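# Scoop dry food into both bowls, then tidy up

## Task

Use the scoop to move dry food into the bowls until each one contains 10 or more pieces, spilling as little as possible (food landing off the table only counts as spill, not as a dropped object). Any piece that reaches a bowl must, since it last rested in the pouch or on the table, have sat in the scoop while the scoop was held and raised clear. Food caught between gripper fingers must not end up in a bowl. If either bowl ends with more than an occasional stray piece breaking these rules, the attempt fails, though a single stray piece still counts toward its bowl. Do not drop the scoop from any real height, and leave both bowls upright at their original spots. To finish, set the pouch standing upright and put the scoop down empty on the table away from the pouch and the bowls, then release everything and withdraw the arms. Anything that stays in place only because the robot holds it does not count.

## Robot and tools

ROBOT. Two 6-joint arms with parallel grippers: left_arm, based at (+0.027, +0.227, 0) m, and right_arm, based at (+0.015, -0.230, 0) m, each turned slightly about z. All positions use one scene frame: origin on the table top midway between the arms, +z up, +x outward over the table, left_arm on the +y side. The names left and right do not refer to sides of a camera image.

JOINTS. Every per-arm list runs waist, shoulder, elbow, wrist pitch, wrist yaw, wrist roll, in radians. Stated ranges: waist -2.618 to 3.054, shoulder 0.000 to 3.142, elbow 0.000 to 3.142, wrist pitch -1.571 to 1.571, wrist yaw -1.571 to 1.571, wrist roll -2.094 to 2.094. True ends may differ by up to 0.036 rad. A target more than 0.036 rad beyond an end, and further out than the current angle, gets the whole call refused; a target beyond the real end is clipped there and reported as "joint sent to its limit" (absence of that line proves nothing).

GRIPPER. Fingers point along the gripper's +z axis and separate along its y axis. end_effector_position is the point between the pads, roughly 1 cm short of the fingertips. Opening is a number from -1 (shut) to +1 (wide, 0.094 m between pads). To hold something, command about 0.03 below the reported grip_measured; a smaller margin grips more gently. Pad force tops out near 50 to 62 N, weaker on very thin parts.

A ROW. Every motion command is built from rows of 14 numbers covering both arms, even if only one moves: left_arm's six joint angles then its opening, then right_arm's six angles then its opening. All are absolute targets (angles in rad, opening on the -1..1 scale), never offsets. To keep a joint still, resend the angle shown for it in "Joint targets".

execute_actions(actions): a list of actions, each a list of up to 15 rows. Each row lasts one control step (1/30 s); an action always spans 15 steps (0.5 s), the final row being repeated if fewer are given. An empty list only returns the current state and images. Per step the controller keeps each joint's target within a lead of its measured angle (waist 0.202, shoulder 0.258, elbow 0.238, wrist pitch 0.573, wrist yaw and roll 0.522 rad), and scales targets back if they would move the gripper over 70 mm from where it is. Large changes therefore need several actions; an unfinished motion should be recommanded.

move(target, speed, blocking): target is one 14-number row of absolute goals. All joints follow synchronized paths from their present angles, so grippers trace curves. speed (0.01 to 2 rad/s, default 0.5) caps the joint with the longest travel; paths take 0.5 to 10 s and stop short after 10 s. Paths ignore obstacles and the other arm. blocking=false returns after 0.5 s while motion continues; then use wait(0) to poll or stop to brake, because new rows and moves are rejected until the move has ended. The extra "move:" line reports the ending (done, off_target, moving, held, fault), limits=held or limits=none, and each arm's joint farthest from target.

wait(seconds): 0 to 10 s; arms hold their last command, and a running move continues. stop(): brakes the current move, needing room if it was fast; fingers keep moving.

zoom_image(camera, region): camera is cam_high, cam_left_wrist or cam_right_wrist; region is [x0, y0, x1, y1] in pixels of that 504x504 image, origin top-left, at most 504 by 504.

read_manual(section): returns licence texts only; no motion. finished_scene(scene): ends the scene with the given number; irreversible, and the goal must already be met and stable.

RESULTS. The state line gives each gripper's position (m) and quaternion (wxyz) in the scene frame; positions may be off, more at long reach. Joint positions and velocities list the six joints then the pad gap (m). "Joint targets" shows what joints are being driven toward now. grip_measured is finger opening on the command scale (each gripper can be off by about 1 mm). Joint torques are total drive output, noisy and offset. Step readings list joint angles at some steps; HELD marks steps where an arm's row was held back; "joint command not followed" means a clearance check altered targets. FAULT lines mean an arm stopped. MOTOR HOT appears from 75 °C; at 90 °C the arm stops 10 s, and at 100 °C it goes limp and falls, so avoid holding loads long.

CAMERAS. cam_high is fixed above; each wrist camera rides on its gripper. Calibration (pinhole+radial for cam_high, fisheye for wrists) comes with intrinsics and world-to-camera transforms, accurate to a few degrees and millimetres.

CAUTIONS. Never knock or place rigid objects off the table; that ends the scene. Keep the arms from striking or pressing on each other. Move slowly near contact: faster motion and targets set deeper past the contact push harder. Avoid drops and slams. Loose objects may occasionally be nudged by outside disturbances. Quick, smooth motions with modest effort are preferable, and the simulation continues running while replies are being written.

Each tool is called after "Request:" by a JSON object that holds its "api" and its "payload".

## Session

I'll start by looking at the current state of the scene.

Request:
{"api": "execute_actions", "payload": {"actions": []}}

Scene clock: 0.00 s.
left_arm: end_effector_position=(+0.4023, +0.2578, +0.4160) grip_measured=+1.000 end_effector_quat_wxyz=(+0.715, -0.023, +0.698, +0.033) | right_arm: end_effector_position=(+0.3225, +0.0813, +0.2918) grip_measured=-0.588 end_effector_quat_wxyz=(+0.728, -0.228, +0.569, +0.307)
Joint names: [waist, shoulder, elbow, wrist pitch, wrist yaw, wrist roll]
Joint positions: left_arm=[ 0.004  1.031  1.051  0.004 -0.     0.013  0.094] | right_arm=[0.662 1.476 0.593 1.133 0.012 0.014 0.019]
Joint velocities: left_arm=[-0.007  0.002 -0.002  0.037  0.007 -0.066  0.   ] | right_arm=[-0.012 -0.017 -0.002  0.007 -0.11  -0.051 -0.001]
Joint torques (N m, as the arm reports them, + toward a larger angle): no reading
Joint targets: left_arm=[0.004 1.022 1.062 0.007 -0.000 0.011] | right_arm=[0.662 1.467 0.602 1.151 0.012 0.013]

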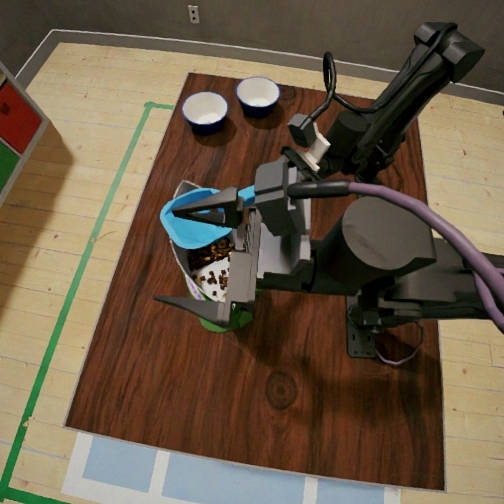

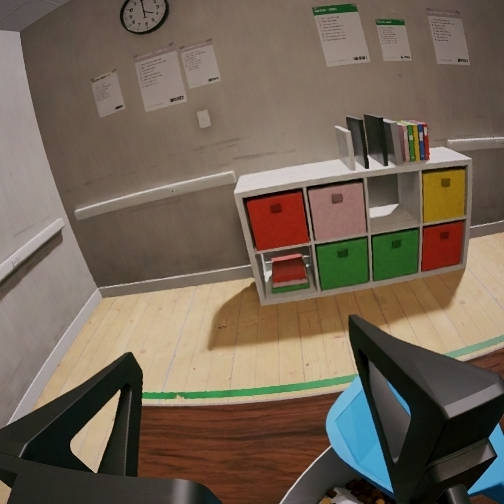

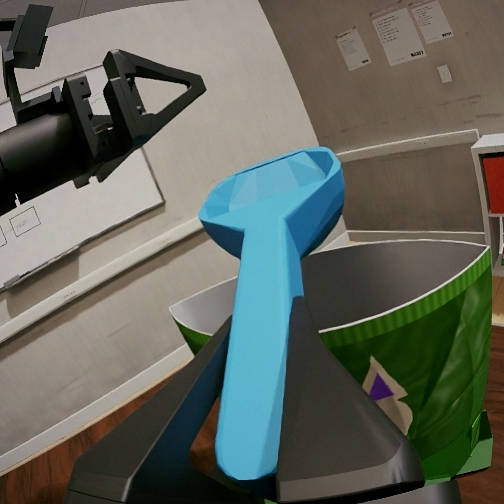

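Request:
{"api": "zoom_image", "payload": {"camera": "cam_high", "region": [120, 140, 340, 360]}}

Request:
{"api": "zoom_image", "payload": {"camera": "cam_high", "region": [150, 50, 330, 170]}}

Region (120, 140, 340, 360) of cam_high's 504x504 image, scaled by 2.291, with more detail than that image has.

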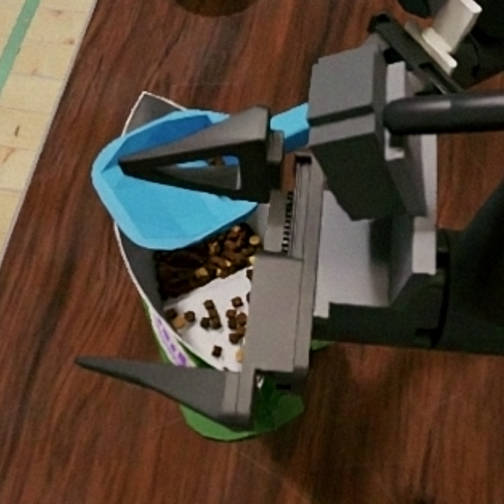

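Region (150, 50, 330, 170) of cam_high's 504x504 image, scaled by 2.800, with more detail than that image has.

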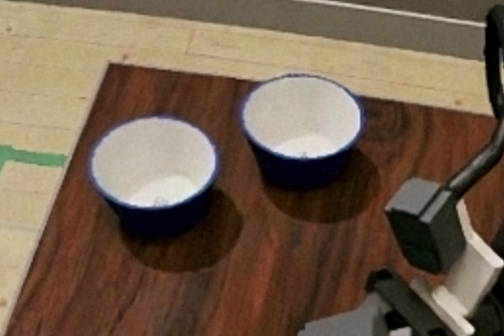

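Request:
{"api": "move", "payload": {"target": [1.0, 0.9, 1.0, -0.3, 0.0, 0.0, 1.0, 0.662, 1.467, 0.602, 1.151, 0.012, 0.013, -0.62], "speed": 1.0}}

Scene clock: 4.63 s.
left_arm: end_effector_position=(+0.1937, +0.5295, +0.3565) grip_measured=+1.000 end_effector_quat_wxyz=(+0.541, -0.392, +0.671, +0.321) | right_arm: end_effector_position=(+0.3231, +0.0819, +0.2883) grip_measured=-0.588 end_effector_quat_wxyz=(+0.724, -0.231, +0.574, +0.305)
Joint names: [waist, shoulder, elbow, wrist pitch, wrist yaw, wrist roll]
Joint positions: left_arm=[ 0.989  0.931  1.005 -0.285 -0.     0.007  0.094] | right_arm=[0.662 1.476 0.593 1.119 0.012 0.014 0.019]
Joint velocities: left_arm=[ 0.007 -0.007 -0.012 -0.007 -0.022  0.022  0.   ] | right_arm=[-0.012 -0.022 -0.007  0.007 -0.066  0.037  0.002]
Joint torques (N m, as the arm reports them, + toward a larger angle): left_arm=[ 0.9  -4.5   5.47  1.73  0.08 -0.06] | right_arm=[-0.13 -7.07  6.56  1.52 -0.01 -0.03]
Joint targets: left_arm=[1.000 0.900 1.000 -0.300 0.000 -0.000] | right_arm=[0.662 1.467 0.602 1.151 0.012 0.013]
move: off_target (left_arm, right_arm); limits=none; left_arm: farthest joint: the shoulder, 0.031 radians from its target (0.131 radians at the start); right_arm: farthest joint: the wrist pitch, 0.032 radians from its target (0.018 radians at the start)
camera_calibration (this result's frames):
cam_left_wrist: T_world_to_cam=[[0.821203, -0.527297, -0.218138, 0.194846], [-0.480738, -0.433333, -0.762308, 0.638488], [0.307436, 0.730877, -0.609346, -0.1076], [0, 0, 0, 1]] pos_world=[0.180017, 0.458062, 0.463662]
cam_right_wrist: T_world_to_cam=[[0.740292, -0.556888, -0.376621, -0.0797111], [-0.471079, -0.0300128, -0.88158, 0.439535], [0.479638, 0.830045, -0.284556, -0.0350088], [0, 0, 0, 1]] pos_world=[0.282856, -0.0021396, 0.347502]

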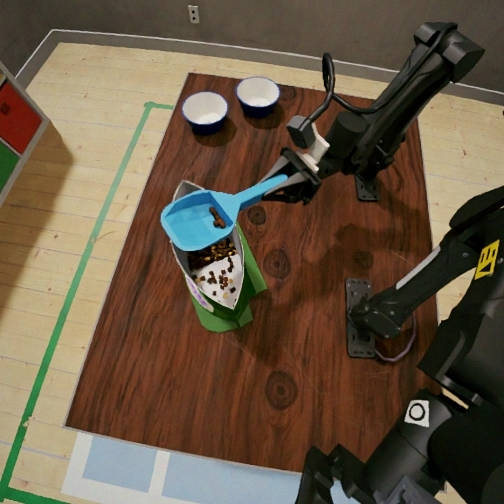

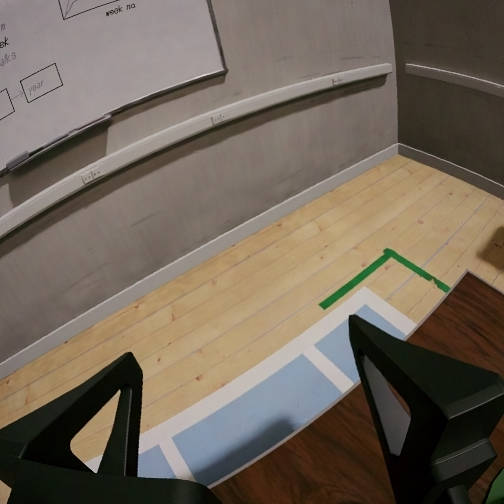

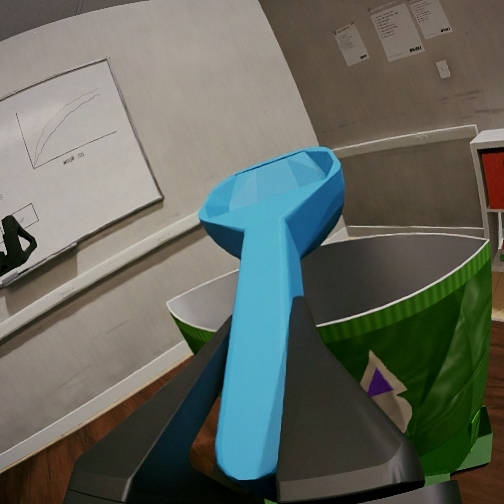

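Request:
{"api": "zoom_image", "payload": {"camera": "cam_high", "region": [140, 150, 340, 350]}}

Region (140, 150, 340, 350) of cam_high's 504x504 image, scaled by 2.520, with more detail than that image has.

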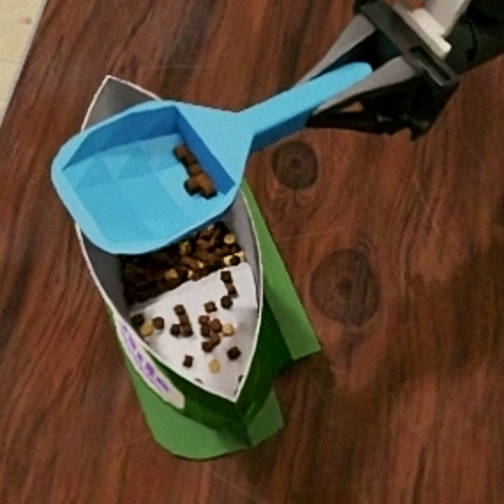

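Request:
{"api": "zoom_image", "payload": {"camera": "cam_high", "region": [160, 190, 260, 320]}}

Region (160, 190, 260, 320) of cam_high's 504x504 image, scaled by 3.877, with more detail than that image has; it fills the left 388 columns of this view, and the rest is white.

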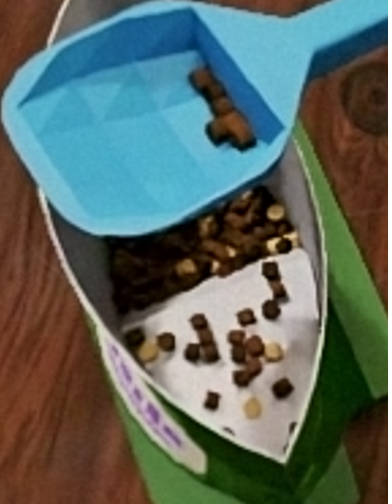

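Request:
{"api": "move", "payload": {"target": [-0.206, 1.416, 1.861, -1.445, 0.0, 0.0, 1.0, -0.316, 1.74, 0.495, 1.43, 0.0, 0.0, -0.62], "speed": 0.9}}

Scene clock: 16.97 s.
left_arm: end_effector_position=(+0.3328, +0.1911, +0.3272) grip_measured=+1.000 end_effector_quat_wxyz=(+0.282, +0.061, +0.957, -0.015) | right_arm: end_effector_position=(+0.4549, -0.3110, +0.2032) grip_measured=-0.588 end_effector_quat_wxyz=(+0.753, +0.065, +0.651, -0.067)
Joint names: [waist, shoulder, elbow, wrist pitch, wrist yaw, wrist roll]
Joint positions: left_arm=[-0.197  1.402  1.835 -1.43  -0.002  0.007  0.094] | right_arm=[-0.314  1.74   0.504  1.38   0.005  0.01   0.019]
Joint velocities: left_arm=[-0.002 -0.002  0.007 -0.022 -0.037 -0.081  0.   ] | right_arm=[-0.007  0.002 -0.007 -0.037  0.007 -0.095  0.   ]
Joint torques (N m, as the arm reports them, + toward a larger angle): left_arm=[-0.73 -3.37  6.5   1.07  0.01 -0.04] | right_arm=[-0.21 -7.44  3.91  1.68 -0.05 -0.13]
Joint targets: left_arm=[-0.206 1.416 1.861 -1.445 -0.000 0.000] | right_arm=[-0.316 1.740 0.495 1.430 0.000 0.000]
move: off_target (left_arm, right_arm); limits=none; left_arm: farthest joint: the elbow, 0.026 radians from its target (0.856 radians at the start); right_arm: farthest joint: the wrist pitch, 0.050 radians from its target (0.311 radians at the start)
camera_calibration (this result's frames):
cam_left_wrist: T_world_to_cam=[[-0.314284, -0.94281, -0.111059, 0.318007], [-0.939751, 0.325553, -0.104325, 0.328844], [0.134514, 0.0715803, -0.988323, 0.386693], [0, 0, 0, 1]] pos_world=[0.35696, 0.165085, 0.451802]
cam_right_wrist: T_world_to_cam=[[-0.0750944, -0.921482, -0.381093, -0.169704], [-0.369308, 0.380697, -0.847751, 0.489339], [0.926268, 0.0770794, -0.368899, -0.216504], [0, 0, 0, 1]] pos_world=[0.368514, -0.32598, 0.270296]

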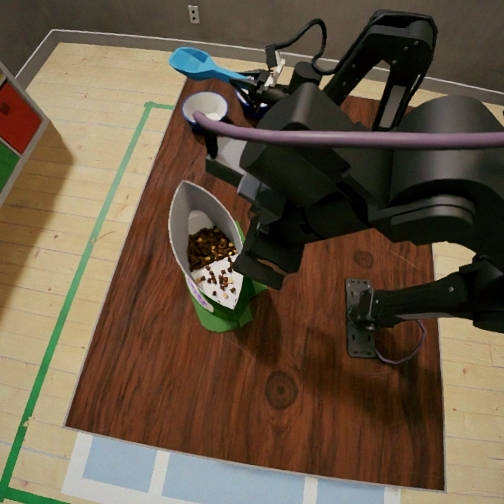

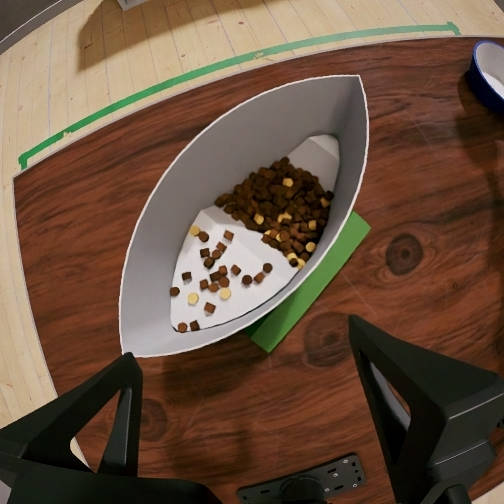

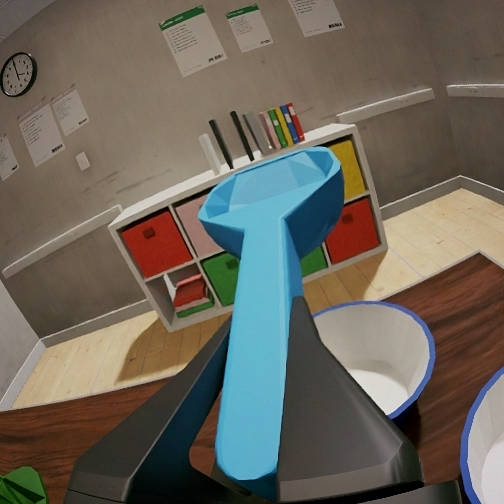

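Request:
{"api": "zoom_image", "payload": {"camera": "cam_left_wrist", "region": [100, 60, 400, 360]}}

Request:
{"api": "zoom_image", "payload": {"camera": "cam_high", "region": [150, 170, 290, 340]}}

Region (100, 60, 400, 360) of cam_left_wrist's 504x504 image, scaled by 1.680, with more detail than that image has.

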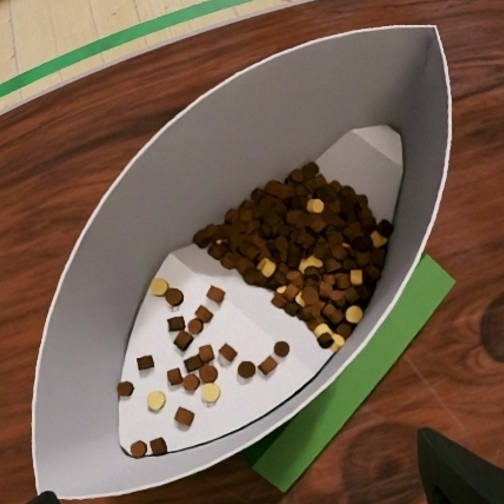

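Region (150, 170, 290, 340) of cam_high's 504x504 image, scaled by 2.965, with more detail than that image has; it fills the left 415 columns of this view, and the rest is white.

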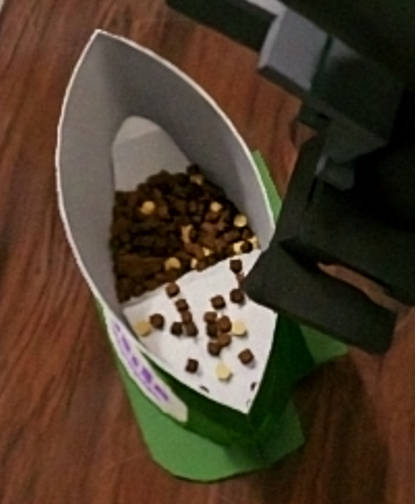

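Request:
{"api": "zoom_image", "payload": {"camera": "cam_high", "region": [150, 30, 290, 140]}}

Request:
{"api": "zoom_image", "payload": {"camera": "cam_right_wrist", "region": [180, 120, 504, 444]}}

Region (150, 30, 290, 140) of cam_high's 504x504 image, scaled by 3.600, with more detail than that image has; it fills the top 396 rows of this view, and the rest is white.

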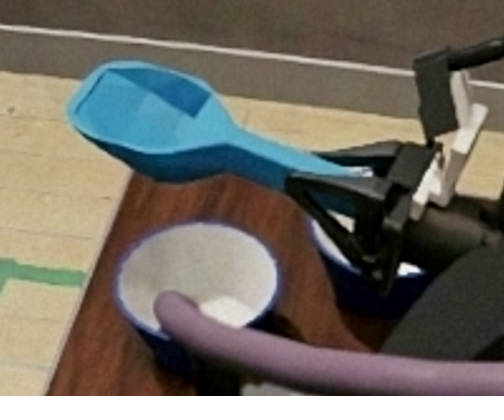

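Region (180, 120, 504, 444) of cam_right_wrist's 504x504 image, scaled by 1.556, with more detail than that image has.

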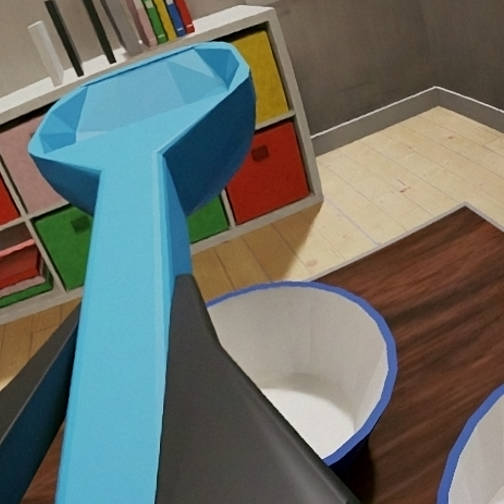

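Request:
{"api": "move", "payload": {"target": [0.203, 2.01, 2.29, -1.55, 0.746, 1.181, 1.0, -0.345, 1.74, 0.495, 1.15, 0.0, -2.0, -0.62], "speed": 1.3}}

Scene clock: 39.53 s.
left_arm: end_effector_position=(+0.4567, +0.2253, +0.2825) grip_measured=+1.000 end_effector_quat_wxyz=(+0.334, +0.452, +0.810, -0.168) | right_arm: end_effector_position=(+0.4544, -0.3205, +0.1417) grip_measured=-0.588 end_effector_quat_wxyz=(-0.302, +0.579, -0.465, +0.598)
Joint names: [waist, shoulder, elbow, wrist pitch, wrist yaw, wrist roll]
Joint positions: left_arm=[ 0.194  2.008  2.265 -1.529  0.717  1.176  0.094] | right_arm=[-0.335  1.74   0.504  1.132  0.005 -1.997  0.019]
Joint velocities: left_arm=[ 0.017  0.007  0.012 -0.037 -0.022  0.037  0.   ] | right_arm=[-0.007 -0.007 -0.002 -0.051  0.022 -0.081  0.001]
Joint torques (N m, as the arm reports them, + toward a larger angle): left_arm=[  0.67 -11.04   6.57   0.42   0.63   0.04] | right_arm=[-0.79 -7.49  3.99  1.51 -0.07 -0.05]
Joint targets: left_arm=[0.203 2.010 2.290 -1.550 0.746 1.181] | right_arm=[-0.345 1.740 0.495 1.150 0.000 -2.000]
move: off_target (left_arm); limits=none; left_arm: farthest joint: the wrist yaw, 0.029 radians from its target (0.748 radians at the start); right_arm: farthest joint: the wrist pitch, 0.018 radians from its target (0.230 radians at the start)
camera_calibration (this result's frames):
cam_left_wrist: T_world_to_cam=[[-0.910931, -0.376065, -0.169645, 0.5456], [-0.320276, 0.903816, -0.283795, 0.0670429], [0.260053, -0.204185, -0.943759, 0.31557], [0, 0, 0, 1]] pos_world=[0.436411, 0.209021, 0.409407]
cam_right_wrist: T_world_to_cam=[[0.148849, 0.00465141, 0.988849, -0.200982], [-0.704176, -0.701563, 0.109298, 0.110293], [0.694248, -0.712593, -0.101152, -0.423509], [0, 0, 0, 1]] pos_world=[0.401601, -0.223477, 0.143847]

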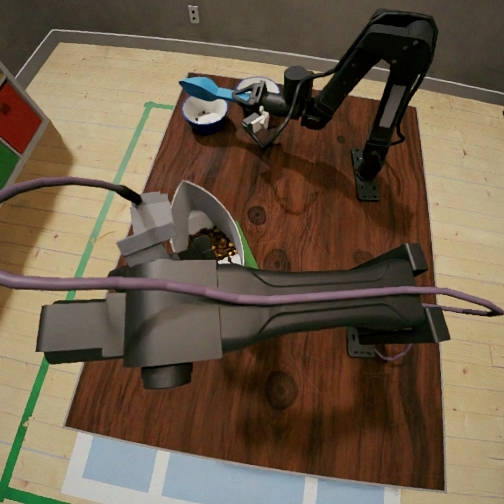

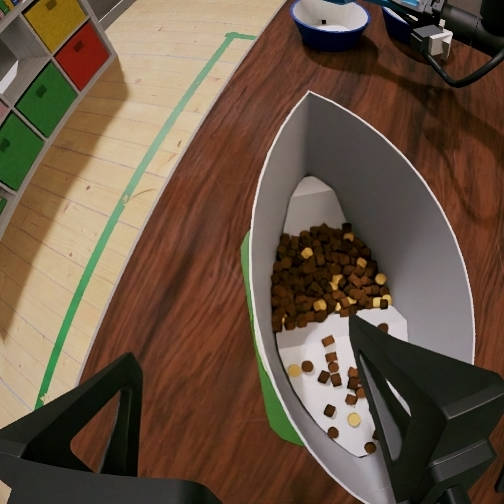

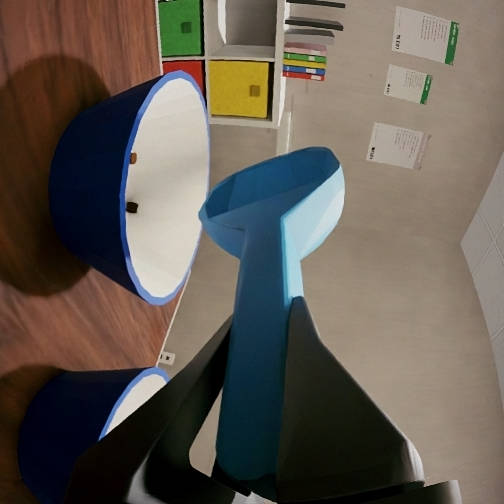

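Request:
{"api": "zoom_image", "payload": {"camera": "cam_high", "region": [160, 60, 300, 160]}}

Region (160, 60, 300, 160) of cam_high's 504x504 image, scaled by 3.600, with more detail than that image has; it fills the top 360 rows of this view, and the rest is white.

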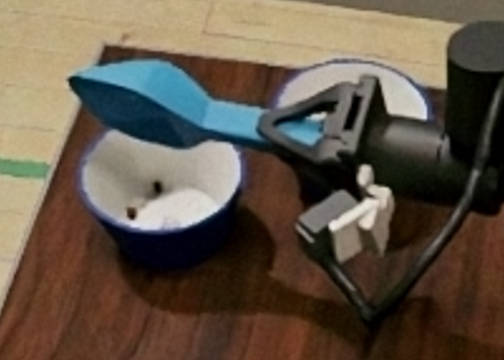

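Request:
{"api": "move", "payload": {"target": [0.094, 1.999, 2.095, -1.393, 0.559, 1.104, 1.0, -0.345, 1.74, 0.495, 1.3, 0.0, -1.0, -0.62], "speed": 1.2}}

Scene clock: 42.17 s.
left_arm: end_effector_position=(+0.4630, +0.2117, +0.2260) grip_measured=+1.000 end_effector_quat_wxyz=(+0.262, +0.459, +0.837, -0.144) | right_arm: end_effector_position=(+0.4556, -0.3207, +0.1711) grip_measured=-0.588 end_effector_quat_wxyz=(+0.584, -0.274, +0.646, -0.408)
Joint names: [waist, shoulder, elbow, wrist pitch, wrist yaw, wrist roll]
Joint positions: left_arm=[ 0.105  2.008  2.102 -1.408  0.557  1.111  0.094] | right_arm=[-0.335  1.74   0.504  1.251  0.005 -1.012  0.019]
Joint velocities: left_arm=[-0.027  0.007 -0.007 -0.081 -0.037 -0.022  0.   ] | right_arm=[-0.002  0.002 -0.012  0.022 -0.007 -0.051 -0.002]
Joint torques (N m, as the arm reports them, + toward a larger angle): left_arm=[ -0.82 -12.22   4.62   0.83   0.3   -0.04] | right_arm=[-0.71 -7.53  3.94  1.76 -0.09  0.13]
Joint targets: left_arm=[0.094 1.999 2.095 -1.393 0.559 1.104] | right_arm=[-0.345 1.740 0.495 1.300 -0.000 -1.000]
move: off_target (right_arm); limits=none; left_arm: farthest joint: the wrist pitch, 0.015 radians from its target (0.136 radians at the start); right_arm: farthest joint: the wrist pitch, 0.049 radians from its target (0.168 radians at the start)
camera_calibration (this result's frames):
cam_left_wrist: T_world_to_cam=[[-0.924666, -0.363991, -0.111821, 0.527367], [-0.348264, 0.927158, -0.138166, 0.0404236], [0.153967, -0.0888143, -0.984076, 0.291665], [0, 0, 0, 1]] pos_world=[0.456809, 0.180382, 0.351577]
cam_right_wrist: T_world_to_cam=[[-0.135871, -0.802265, 0.5813, -0.289566], [-0.634203, -0.380338, -0.67315, 0.312802], [0.761135, -0.460123, -0.457122, -0.310224], [0, 0, 0, 1]] pos_world=[0.395158, -0.25608, 0.237077]

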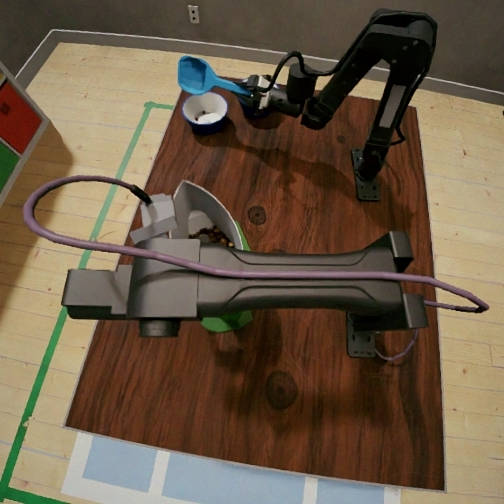

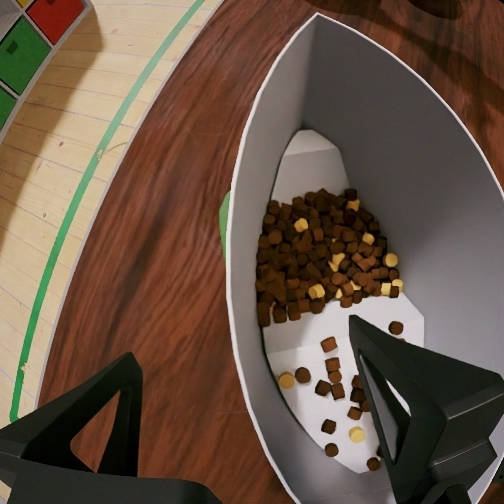

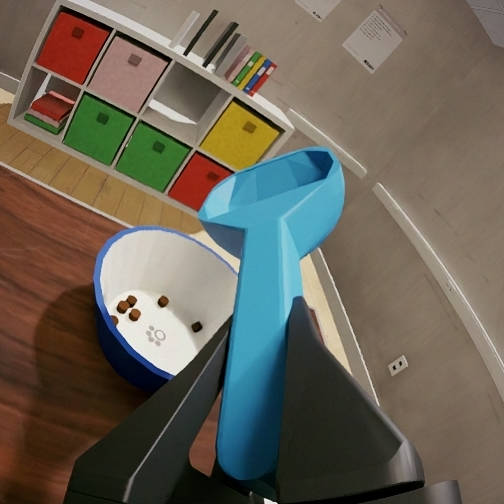

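Request:
{"api": "zoom_image", "payload": {"camera": "cam_right_wrist", "region": [80, 220, 250, 390]}}

Region (80, 220, 250, 390) of cam_right_wrist's 504x504 image, scaled by 2.965, with more detail than that image has.

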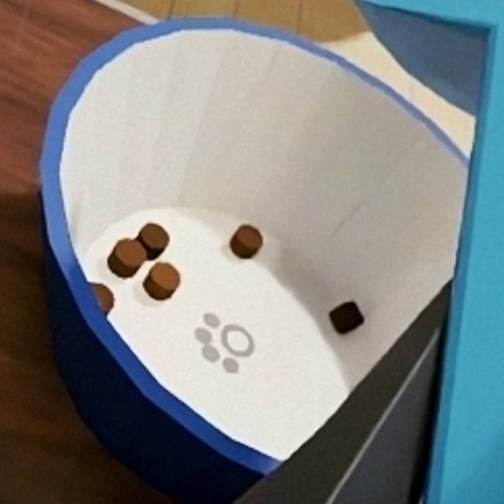

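Request:
{"api": "move", "payload": {"target": [0.094, 1.999, 2.095, -1.393, 0.559, 1.104, -1.0, -0.345, 1.74, 0.495, 1.4, 0.0, 0.0, -0.62], "speed": 1.5}}

Scene clock: 44.33 s.
left_arm: end_effector_position=(+0.4622, +0.2118, +0.2257) grip_measured=-0.968 end_effector_quat_wxyz=(+0.260, +0.458, +0.838, -0.144) | right_arm: end_effector_position=(+0.4541, -0.3204, +0.1959) grip_measured=-0.588 end_effector_quat_wxyz=(+0.742, +0.067, +0.662, -0.080)
Joint names: [waist, shoulder, elbow, wrist pitch, wrist yaw, wrist roll]
Joint positions: left_arm=[ 0.105  2.008  2.102 -1.412  0.555  1.109  0.002] | right_arm=[-0.335  1.74   0.504  1.35   0.005 -0.006  0.019]
Joint velocities: left_arm=[ 0.002 -0.002  0.022  0.007  0.066 -0.007 -0.   ] | right_arm=[-0.012 -0.012 -0.002 -0.022 -0.022 -0.037 -0.   ]
Joint torques (N m, as the arm reports them, + toward a larger angle): left_arm=[ -0.92 -12.42   4.71   0.8    0.31  -0.04] | right_arm=[-0.79 -7.43  3.88  1.71 -0.07  0.13]
Joint targets: left_arm=[0.094 1.999 2.095 -1.393 0.559 1.104] | right_arm=[-0.345 1.740 0.495 1.400 0.000 -0.000]
move: off_target (right_arm); limits=none; left_arm: farthest joint: the wrist pitch, 0.019 radians from its target (0.015 radians at the start); right_arm: farthest joint: the wrist pitch, 0.050 radians from its target (0.149 radians at the start)
camera_calibration (this result's frames):
cam_left_wrist: T_world_to_cam=[[-0.924426, -0.365817, -0.107771, 0.526069], [-0.350796, 0.926527, -0.135974, 0.0407789], [0.149594, -0.0878921, -0.984833, 0.29343], [0, 0, 0, 1]] pos_world=[0.456721, 0.180452, 0.35122]
cam_right_wrist: T_world_to_cam=[[-0.108561, -0.9232, -0.368669, -0.169025], [-0.387851, 0.380805, -0.83938, 0.493198], [0.915307, 0.0518647, -0.399404, -0.21481], [0, 0, 0, 1]] pos_world=[0.369555, -0.332715, 0.265871]

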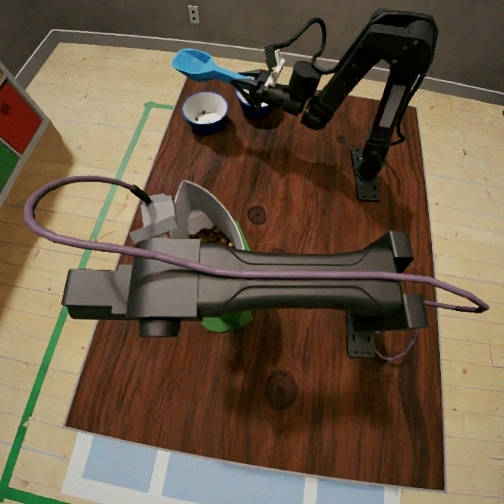

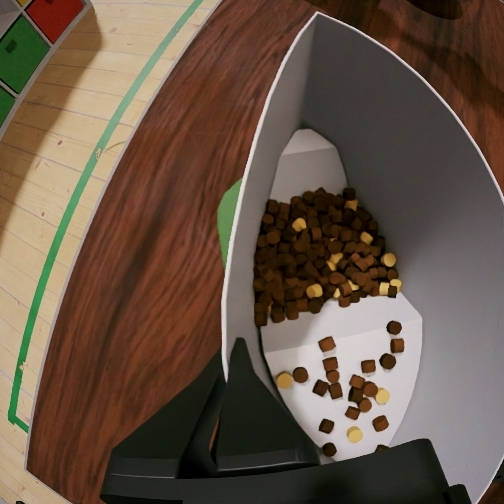

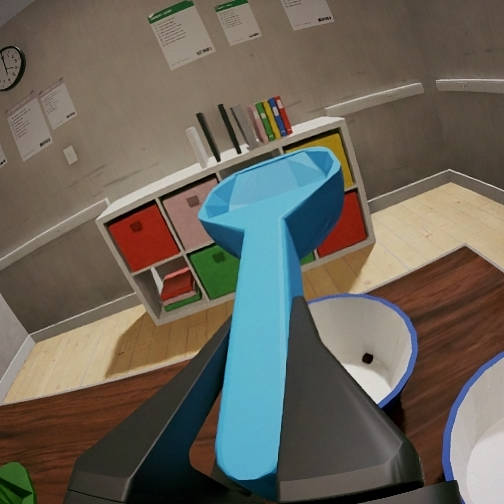

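Request:
{"api": "move", "payload": {"target": [0.06, 1.87, 1.97, -1.29, 0.47, 0.85, -1.0, -0.345, 1.74, 0.495, 1.4, 0.0, 0.0, -0.62], "speed": 0.4}}

Scene clock: 49.80 s.
left_arm: end_effector_position=(+0.4592, +0.2078, +0.2261) grip_measured=-0.968 end_effector_quat_wxyz=(+0.255, +0.372, +0.883, -0.128) | right_arm: end_effector_position=(+0.4541, -0.3204, +0.1959) grip_measured=-0.588 end_effector_quat_wxyz=(+0.742, +0.067, +0.662, -0.080)
Joint names: [waist, shoulder, elbow, wrist pitch, wrist yaw, wrist roll]
Joint positions: left_arm=[ 0.07   1.914  1.974 -1.295  0.481  0.86   0.002] | right_arm=[-0.335  1.74   0.504  1.351  0.005 -0.006  0.019]
Joint velocities: left_arm=[ 0.002 -0.007 -0.007  0.022  0.022 -0.066  0.001] | right_arm=[-0.012 -0.002 -0.002 -0.022 -0.022 -0.022  0.   ]
Joint torques (N m, as the arm reports them, + toward a larger angle): left_arm=[ -0.76 -14.77   4.77   0.77   0.12  -0.06] | right_arm=[-0.63 -7.5   4.03  1.73 -0.05  0.03]
Joint targets: left_arm=[0.060 1.870 1.970 -1.290 0.470 0.850] | right_arm=[-0.345 1.740 0.495 1.400 -0.000 -0.000]
move: off_target (left_arm, right_arm); limits=none; left_arm: farthest joint: the shoulder, 0.044 radians from its target (0.138 radians at the start); right_arm: farthest joint: the wrist pitch, 0.049 radians from its target (0.049 radians at the start)
camera_calibration (this result's frames):
cam_left_wrist: T_world_to_cam=[[-0.840642, -0.536907, -0.0710754, 0.510624], [-0.527576, 0.841468, -0.116598, 0.137954], [0.12241, -0.0605195, -0.990633, 0.302036], [0, 0, 0, 1]] pos_world=[0.465061, 0.176353, 0.351585]
cam_right_wrist: T_world_to_cam=[[-0.108354, -0.923096, -0.368989, -0.168987], [-0.387488, 0.381034, -0.839444, 0.493193], [0.915485, 0.0520221, -0.398975, -0.214877], [0, 0, 0, 1]] pos_world=[0.369513, -0.332737, 0.265923]

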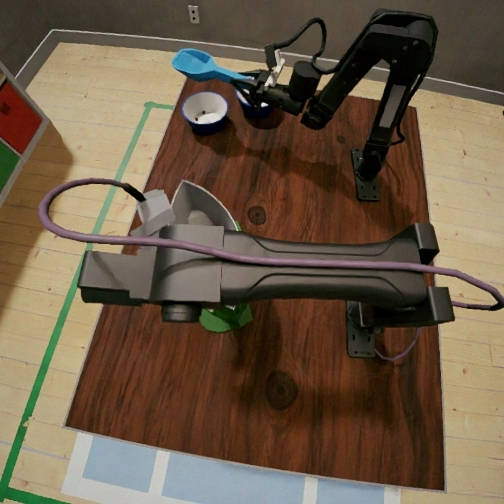

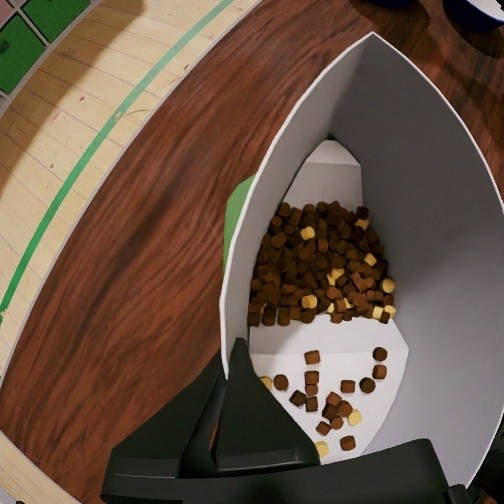

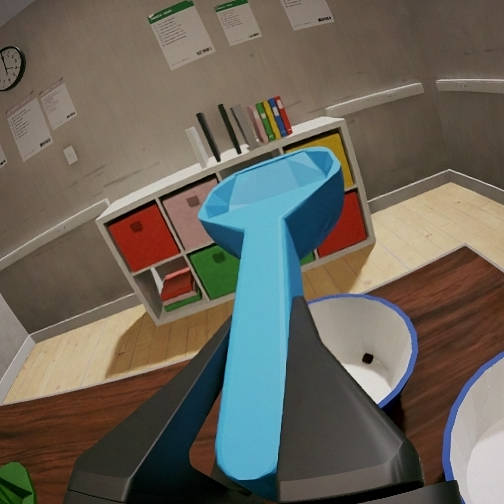

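Request:
{"api": "move", "payload": {"target": [0.06, 1.865, 2.125, -1.37, 0.47, 0.85, -1.0, -0.345, 1.74, 0.495, 1.4, 0.0, 0.0, -0.62], "speed": 0.3}}

Scene clock: 51.53 s.
left_arm: end_effector_position=(+0.4482, +0.2095, +0.2362) grip_measured=-0.968 end_effector_quat_wxyz=(+0.231, +0.371, +0.891, -0.120) | right_arm: end_effector_position=(+0.4541, -0.3204, +0.1959) grip_measured=-0.588 end_effector_quat_wxyz=(+0.742, +0.068, +0.662, -0.080)
Joint names: [waist, shoulder, elbow, wrist pitch, wrist yaw, wrist roll]
Joint positions: left_arm=[ 0.062  1.925  2.055 -1.402  0.441  0.859  0.002] | right_arm=[-0.335  1.74   0.504  1.35   0.005 -0.006  0.019]
Joint velocities: left_arm=[-0.002 -0.002 -0.002 -0.007 -0.022  0.066 -0.   ] | right_arm=[-0.012  0.002 -0.012 -0.066  0.037 -0.051 -0.001]
Joint torques (N m, as the arm reports them, + toward a larger angle): left_arm=[ -0.09 -16.    10.58   0.99   0.49  -0.01] | right_arm=[-0.73 -7.4   3.99  1.68 -0.05  0.04]
Joint targets: left_arm=[0.060 1.865 2.125 -1.370 0.470 0.850] | right_arm=[-0.345 1.740 0.495 1.400 -0.000 0.000]
move: off_target (left_arm, right_arm); limits=none; left_arm: farthest joint: the elbow, 0.070 radians from its target (0.151 radians at the start); right_arm: farthest joint: the wrist pitch, 0.050 radians from its target (0.049 radians at the start)
camera_calibration (this result's frames):
cam_left_wrist: T_world_to_cam=[[-0.840418, -0.53923, -0.0541071, 0.49941], [-0.535714, 0.841703, -0.0674247, 0.123936], [0.0818996, -0.027679, -0.996256, 0.326165], [0, 0, 0, 1]] pos_world=[0.459395, 0.174007, 0.360322]
cam_right_wrist: T_world_to_cam=[[-0.108422, -0.922936, -0.36937, -0.168866], [-0.387753, 0.381393, -0.839159, 0.493299], [0.915365, 0.052241, -0.399222, -0.214752], [0, 0, 0, 1]] pos_world=[0.369545, -0.332774, 0.265848]

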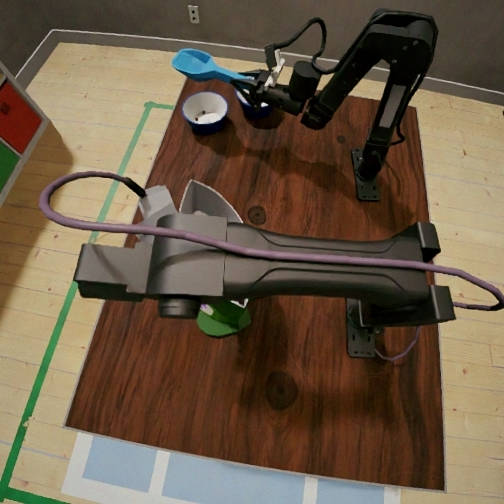

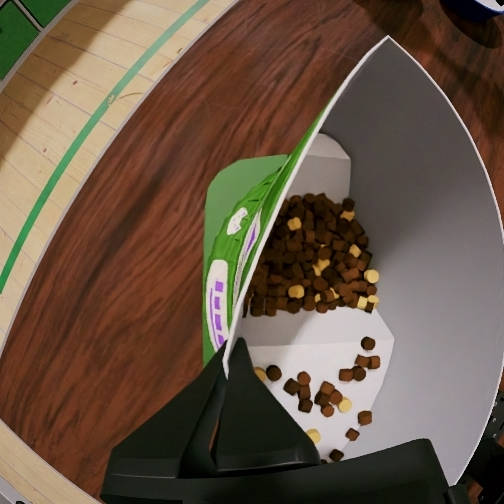

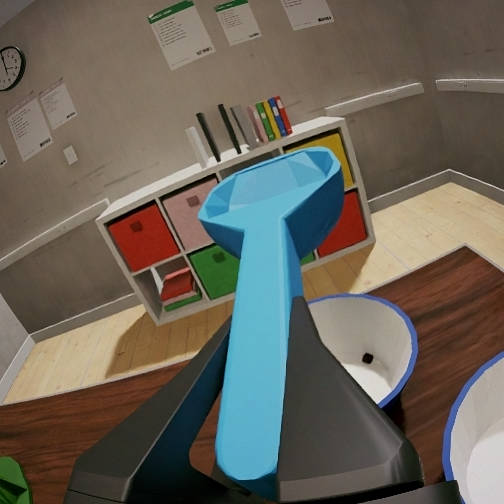

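Request:
{"api": "move", "payload": {"target": [0.013, 1.59, 1.745, -1.13, 0.47, 1.054, -1.0, -0.1, 1.6, 0.55, 1.3, 0.0, 0.0, -0.62], "speed": 0.4}}

Scene clock: 60.03 s.
left_arm: end_effector_position=(+0.4160, +0.1909, +0.2422) grip_measured=-0.968 end_effector_quat_wxyz=(+0.287, +0.479, +0.827, -0.060) | right_arm: end_effector_position=(+0.4570, -0.2185, +0.2306) grip_measured=-0.588 end_effector_quat_wxyz=(+0.764, -0.009, +0.645, +0.006)
Joint names: [waist, shoulder, elbow, wrist pitch, wrist yaw, wrist roll]
Joint positions: left_arm=[ 0.018  1.666  1.717 -1.191  0.423  1.049  0.002] | right_arm=[-0.107  1.629  0.515  1.283  0.003 -0.006  0.019]
Joint velocities: left_arm=[ 0.022  0.007 -0.002  0.007  0.037 -0.022 -0.   ] | right_arm=[ 0.017  0.002 -0.002 -0.022  0.007 -0.007 -0.   ]
Joint torques (N m, as the arm reports them, + toward a larger angle): left_arm=[ -0.53 -15.1    7.49   1.64   0.67   0.06] | right_arm=[ 0.52 -9.61  7.53  1.42 -0.02  0.07]
Joint targets: left_arm=[0.013 1.590 1.745 -1.130 0.470 1.054] | right_arm=[-0.100 1.600 0.550 1.300 -0.000 -0.000]
move: off_target (left_arm, right_arm); limits=none; left_arm: farthest joint: the shoulder, 0.076 radians from its target (0.335 radians at the start); right_arm: farthest joint: the elbow, 0.035 radians from its target (0.046 radians at the start)
camera_calibration (this result's frames):
cam_left_wrist: T_world_to_cam=[[-0.896231, -0.348335, -0.27465, 0.502772], [-0.344033, 0.936681, -0.0653426, 0.0243062], [0.28002, 0.0359264, -0.959322, 0.230773], [0, 0, 0, 1]] pos_world=[0.39434, 0.144075, 0.36106]
cam_right_wrist: T_world_to_cam=[[0.124925, -0.922941, -0.364105, -0.169529], [-0.418827, 0.283624, -0.862636, 0.482992], [0.899432, 0.260262, -0.351121, -0.167177], [0, 0, 0, 1]] pos_world=[0.373833, -0.249943, 0.296221]

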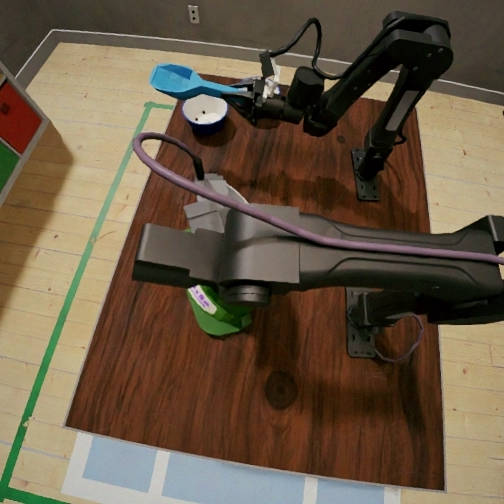

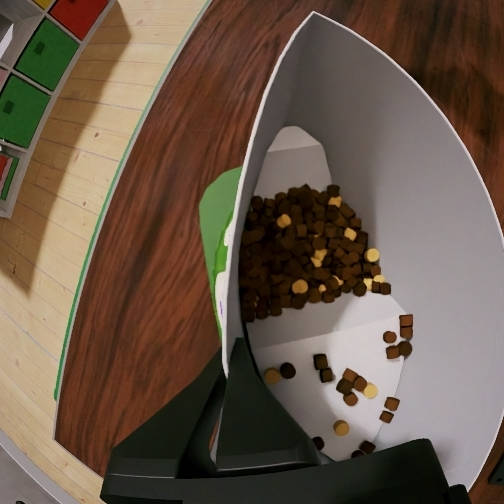

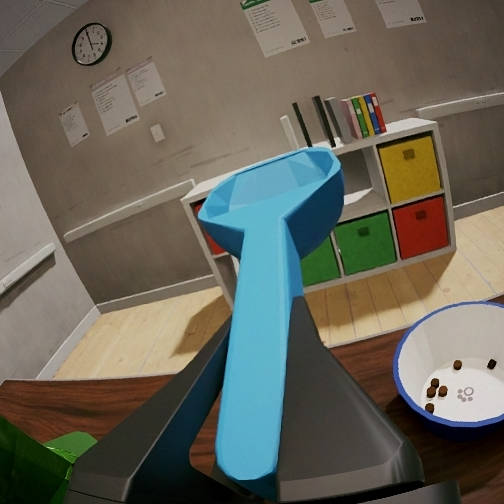

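Request:
{"api": "move", "payload": {"target": [-0.15, 1.265, 1.435, -0.92, 0.30, 0.977, -1.0, 0.1, 1.45, 0.6, 1.1, 0.0, 0.0, -0.62], "speed": 0.45}}

Scene clock: 62.00 s.
left_arm: end_effector_position=(+0.3614, +0.1638, +0.2444) grip_measured=-0.968 end_effector_quat_wxyz=(+0.309, +0.503, +0.807, +0.021) | right_arm: end_effector_position=(+0.4414, -0.1322, +0.2666) grip_measured=-0.588 end_effector_quat_wxyz=(+0.760, -0.073, +0.640, +0.082)
Joint names: [waist, shoulder, elbow, wrist pitch, wrist yaw, wrist roll]
Joint positions: left_arm=[-0.136  1.346  1.392 -1.03   0.248  0.98   0.002] | right_arm=[ 0.093  1.477  0.565  1.083  0.003 -0.006  0.019]
Joint velocities: left_arm=[-0.002 -0.002 -0.012 -0.007  0.007 -0.081 -0.   ] | right_arm=[-0.012  0.007 -0.002 -0.051 -0.051 -0.022 -0.001]
Joint torques (N m, as the arm reports them, + toward a larger angle): left_arm=[ -1.03 -12.41   8.91   2.42   0.59   0.  ] | right_arm=[ 0.47 -8.66  8.38  1.42 -0.02  0.07]
Joint targets: left_arm=[-0.150 1.265 1.435 -0.920 0.300 0.977] | right_arm=[0.100 1.450 0.600 1.100 -0.000 0.000]
move: off_target (left_arm, right_arm); limits=none; left_arm: farthest joint: the wrist pitch, 0.110 radians from its target (0.271 radians at the start); right_arm: farthest joint: the elbow, 0.035 radians from its target (0.085 radians at the start)
camera_calibration (this result's frames):
cam_left_wrist: T_world_to_cam=[[-0.854121, -0.294905, -0.428379, 0.458589], [-0.329576, 0.944102, 0.00718479, 0.00692182], [0.402314, 0.14732, -0.903571, 0.173056], [0, 0, 0, 1]] pos_world=[0.324348, 0.10321, 0.352768]
cam_right_wrist: T_world_to_cam=[[0.305907, -0.879751, -0.363949, -0.148958], [-0.465447, 0.195282, -0.863264, 0.492065], [0.83053, 0.433477, -0.349739, -0.110075], [0, 0, 0, 1]] pos_world=[0.366019, -0.179422, 0.332071]

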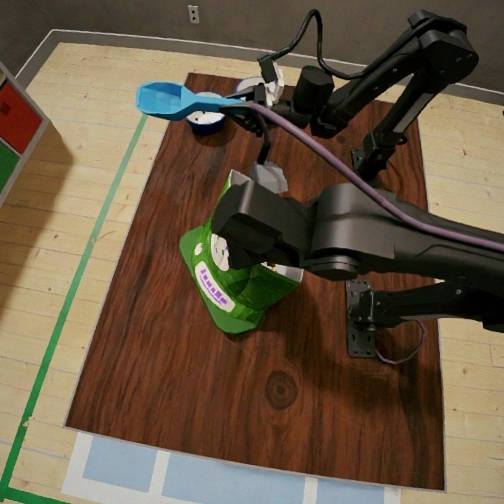

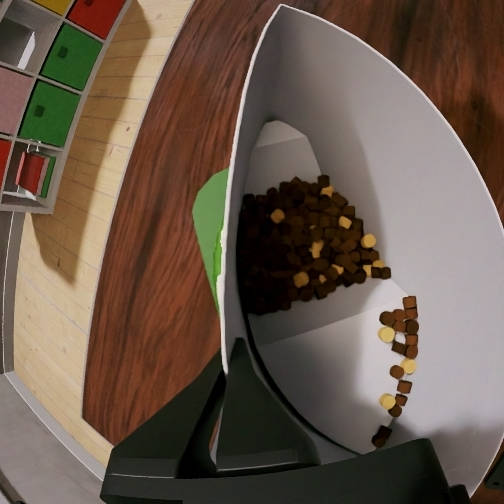

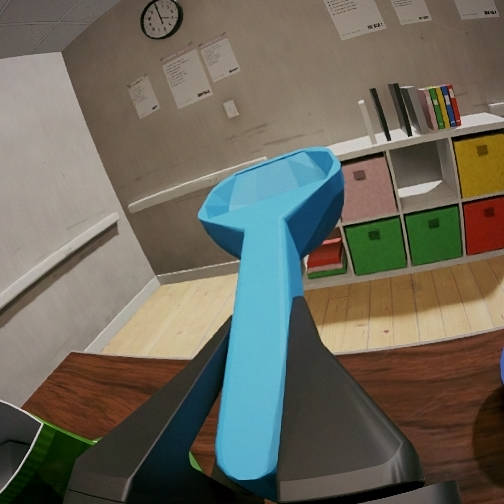

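Request:
{"api": "zoom_image", "payload": {"camera": "cam_high", "region": [150, 150, 350, 350]}}

Region (150, 150, 350, 350) of cam_high's 504x504 image, scaled by 2.520, with more detail than that image has.

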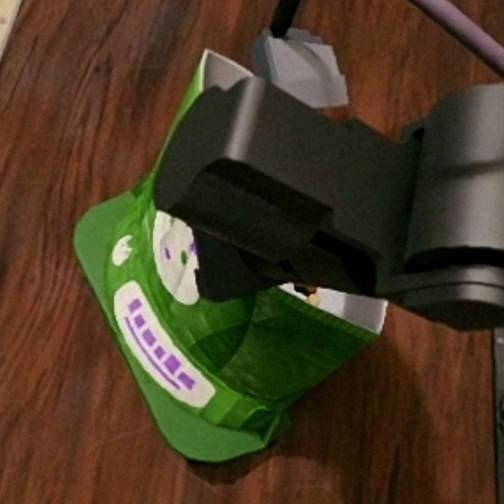

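Request:
{"api": "move", "payload": {"target": [-0.33, 1.0, 1.065, -0.71, 0.063, 0.932, -1.0, 0.35, 0.66, 1.375, -1.19, 0.0, 0.0, -0.62], "speed": 1.3}}

Scene clock: 69.97 s.
left_arm: end_effector_position=(+0.3290, +0.1440, +0.2387) grip_measured=-0.968 end_effector_quat_wxyz=(+0.380, +0.521, +0.756, +0.113) | right_arm: end_effector_position=(+0.1757, -0.1473, +0.3575) grip_measured=-0.588 end_effector_quat_wxyz=(+0.485, -0.204, +0.843, +0.114)
Joint names: [waist, shoulder, elbow, wrist pitch, wrist yaw, wrist roll]
Joint positions: left_arm=[-0.317  1.048  1.055 -0.765  0.052  0.942  0.002] | right_arm=[ 0.339  0.669  1.346 -1.204  0.003 -0.006  0.019]
Joint velocities: left_arm=[ 0.002  0.012  0.012 -0.037 -0.007 -0.007  0.   ] | right_arm=[ 0.002  0.007  0.017 -0.007 -0.037 -0.066  0.001]
Joint torques (N m, as the arm reports them, + toward a larger angle): left_arm=[-1.13 -6.65  6.62  2.12  0.11 -0.07] | right_arm=[ 0.68  1.93  6.85  1.37 -0.03  0.05]
Joint targets: left_arm=[-0.330 1.000 1.065 -0.710 0.063 0.932] | right_arm=[0.350 0.660 1.375 -1.190 -0.000 0.000]
move: off_target (left_arm, right_arm); limits=none; left_arm: farthest joint: the wrist pitch, 0.055 radians from its target (0.320 radians at the start); right_arm: farthest joint: the elbow, 0.029 radians from its target (0.810 radians at the start)
camera_calibration (this result's frames):
cam_left_wrist: T_world_to_cam=[[-0.732601, -0.226146, -0.641991, 0.423753], [-0.308788, 0.950972, 0.0173827, 0.00471287], [0.606585, 0.210974, -0.766515, 0.0747162], [0, 0, 0, 1]] pos_world=[0.266576, 0.0755853, 0.329235]
cam_right_wrist: T_world_to_cam=[[0.28172, -0.8953, -0.345068, -0.0527322], [-0.907875, -0.132356, -0.397801, 0.312926], [0.310479, 0.425347, -0.850107, 0.417949], [0, 0, 0, 1]] pos_world=[0.169189, -0.183567, 0.461588]

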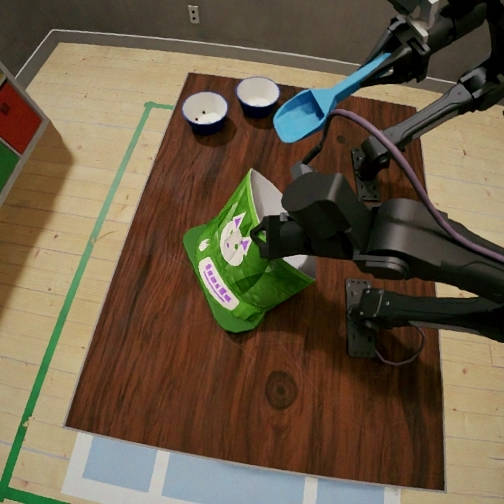

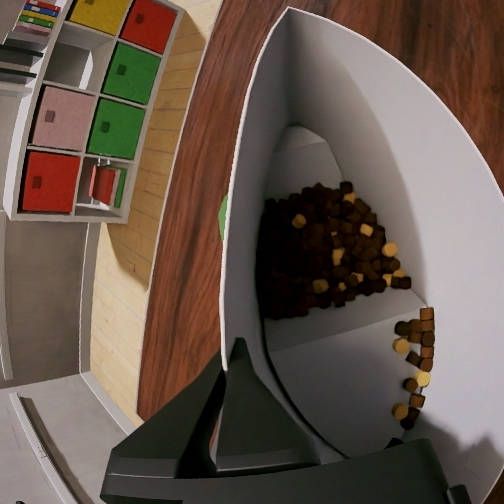

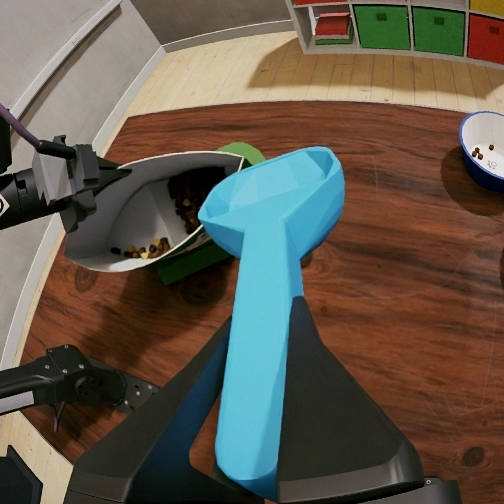

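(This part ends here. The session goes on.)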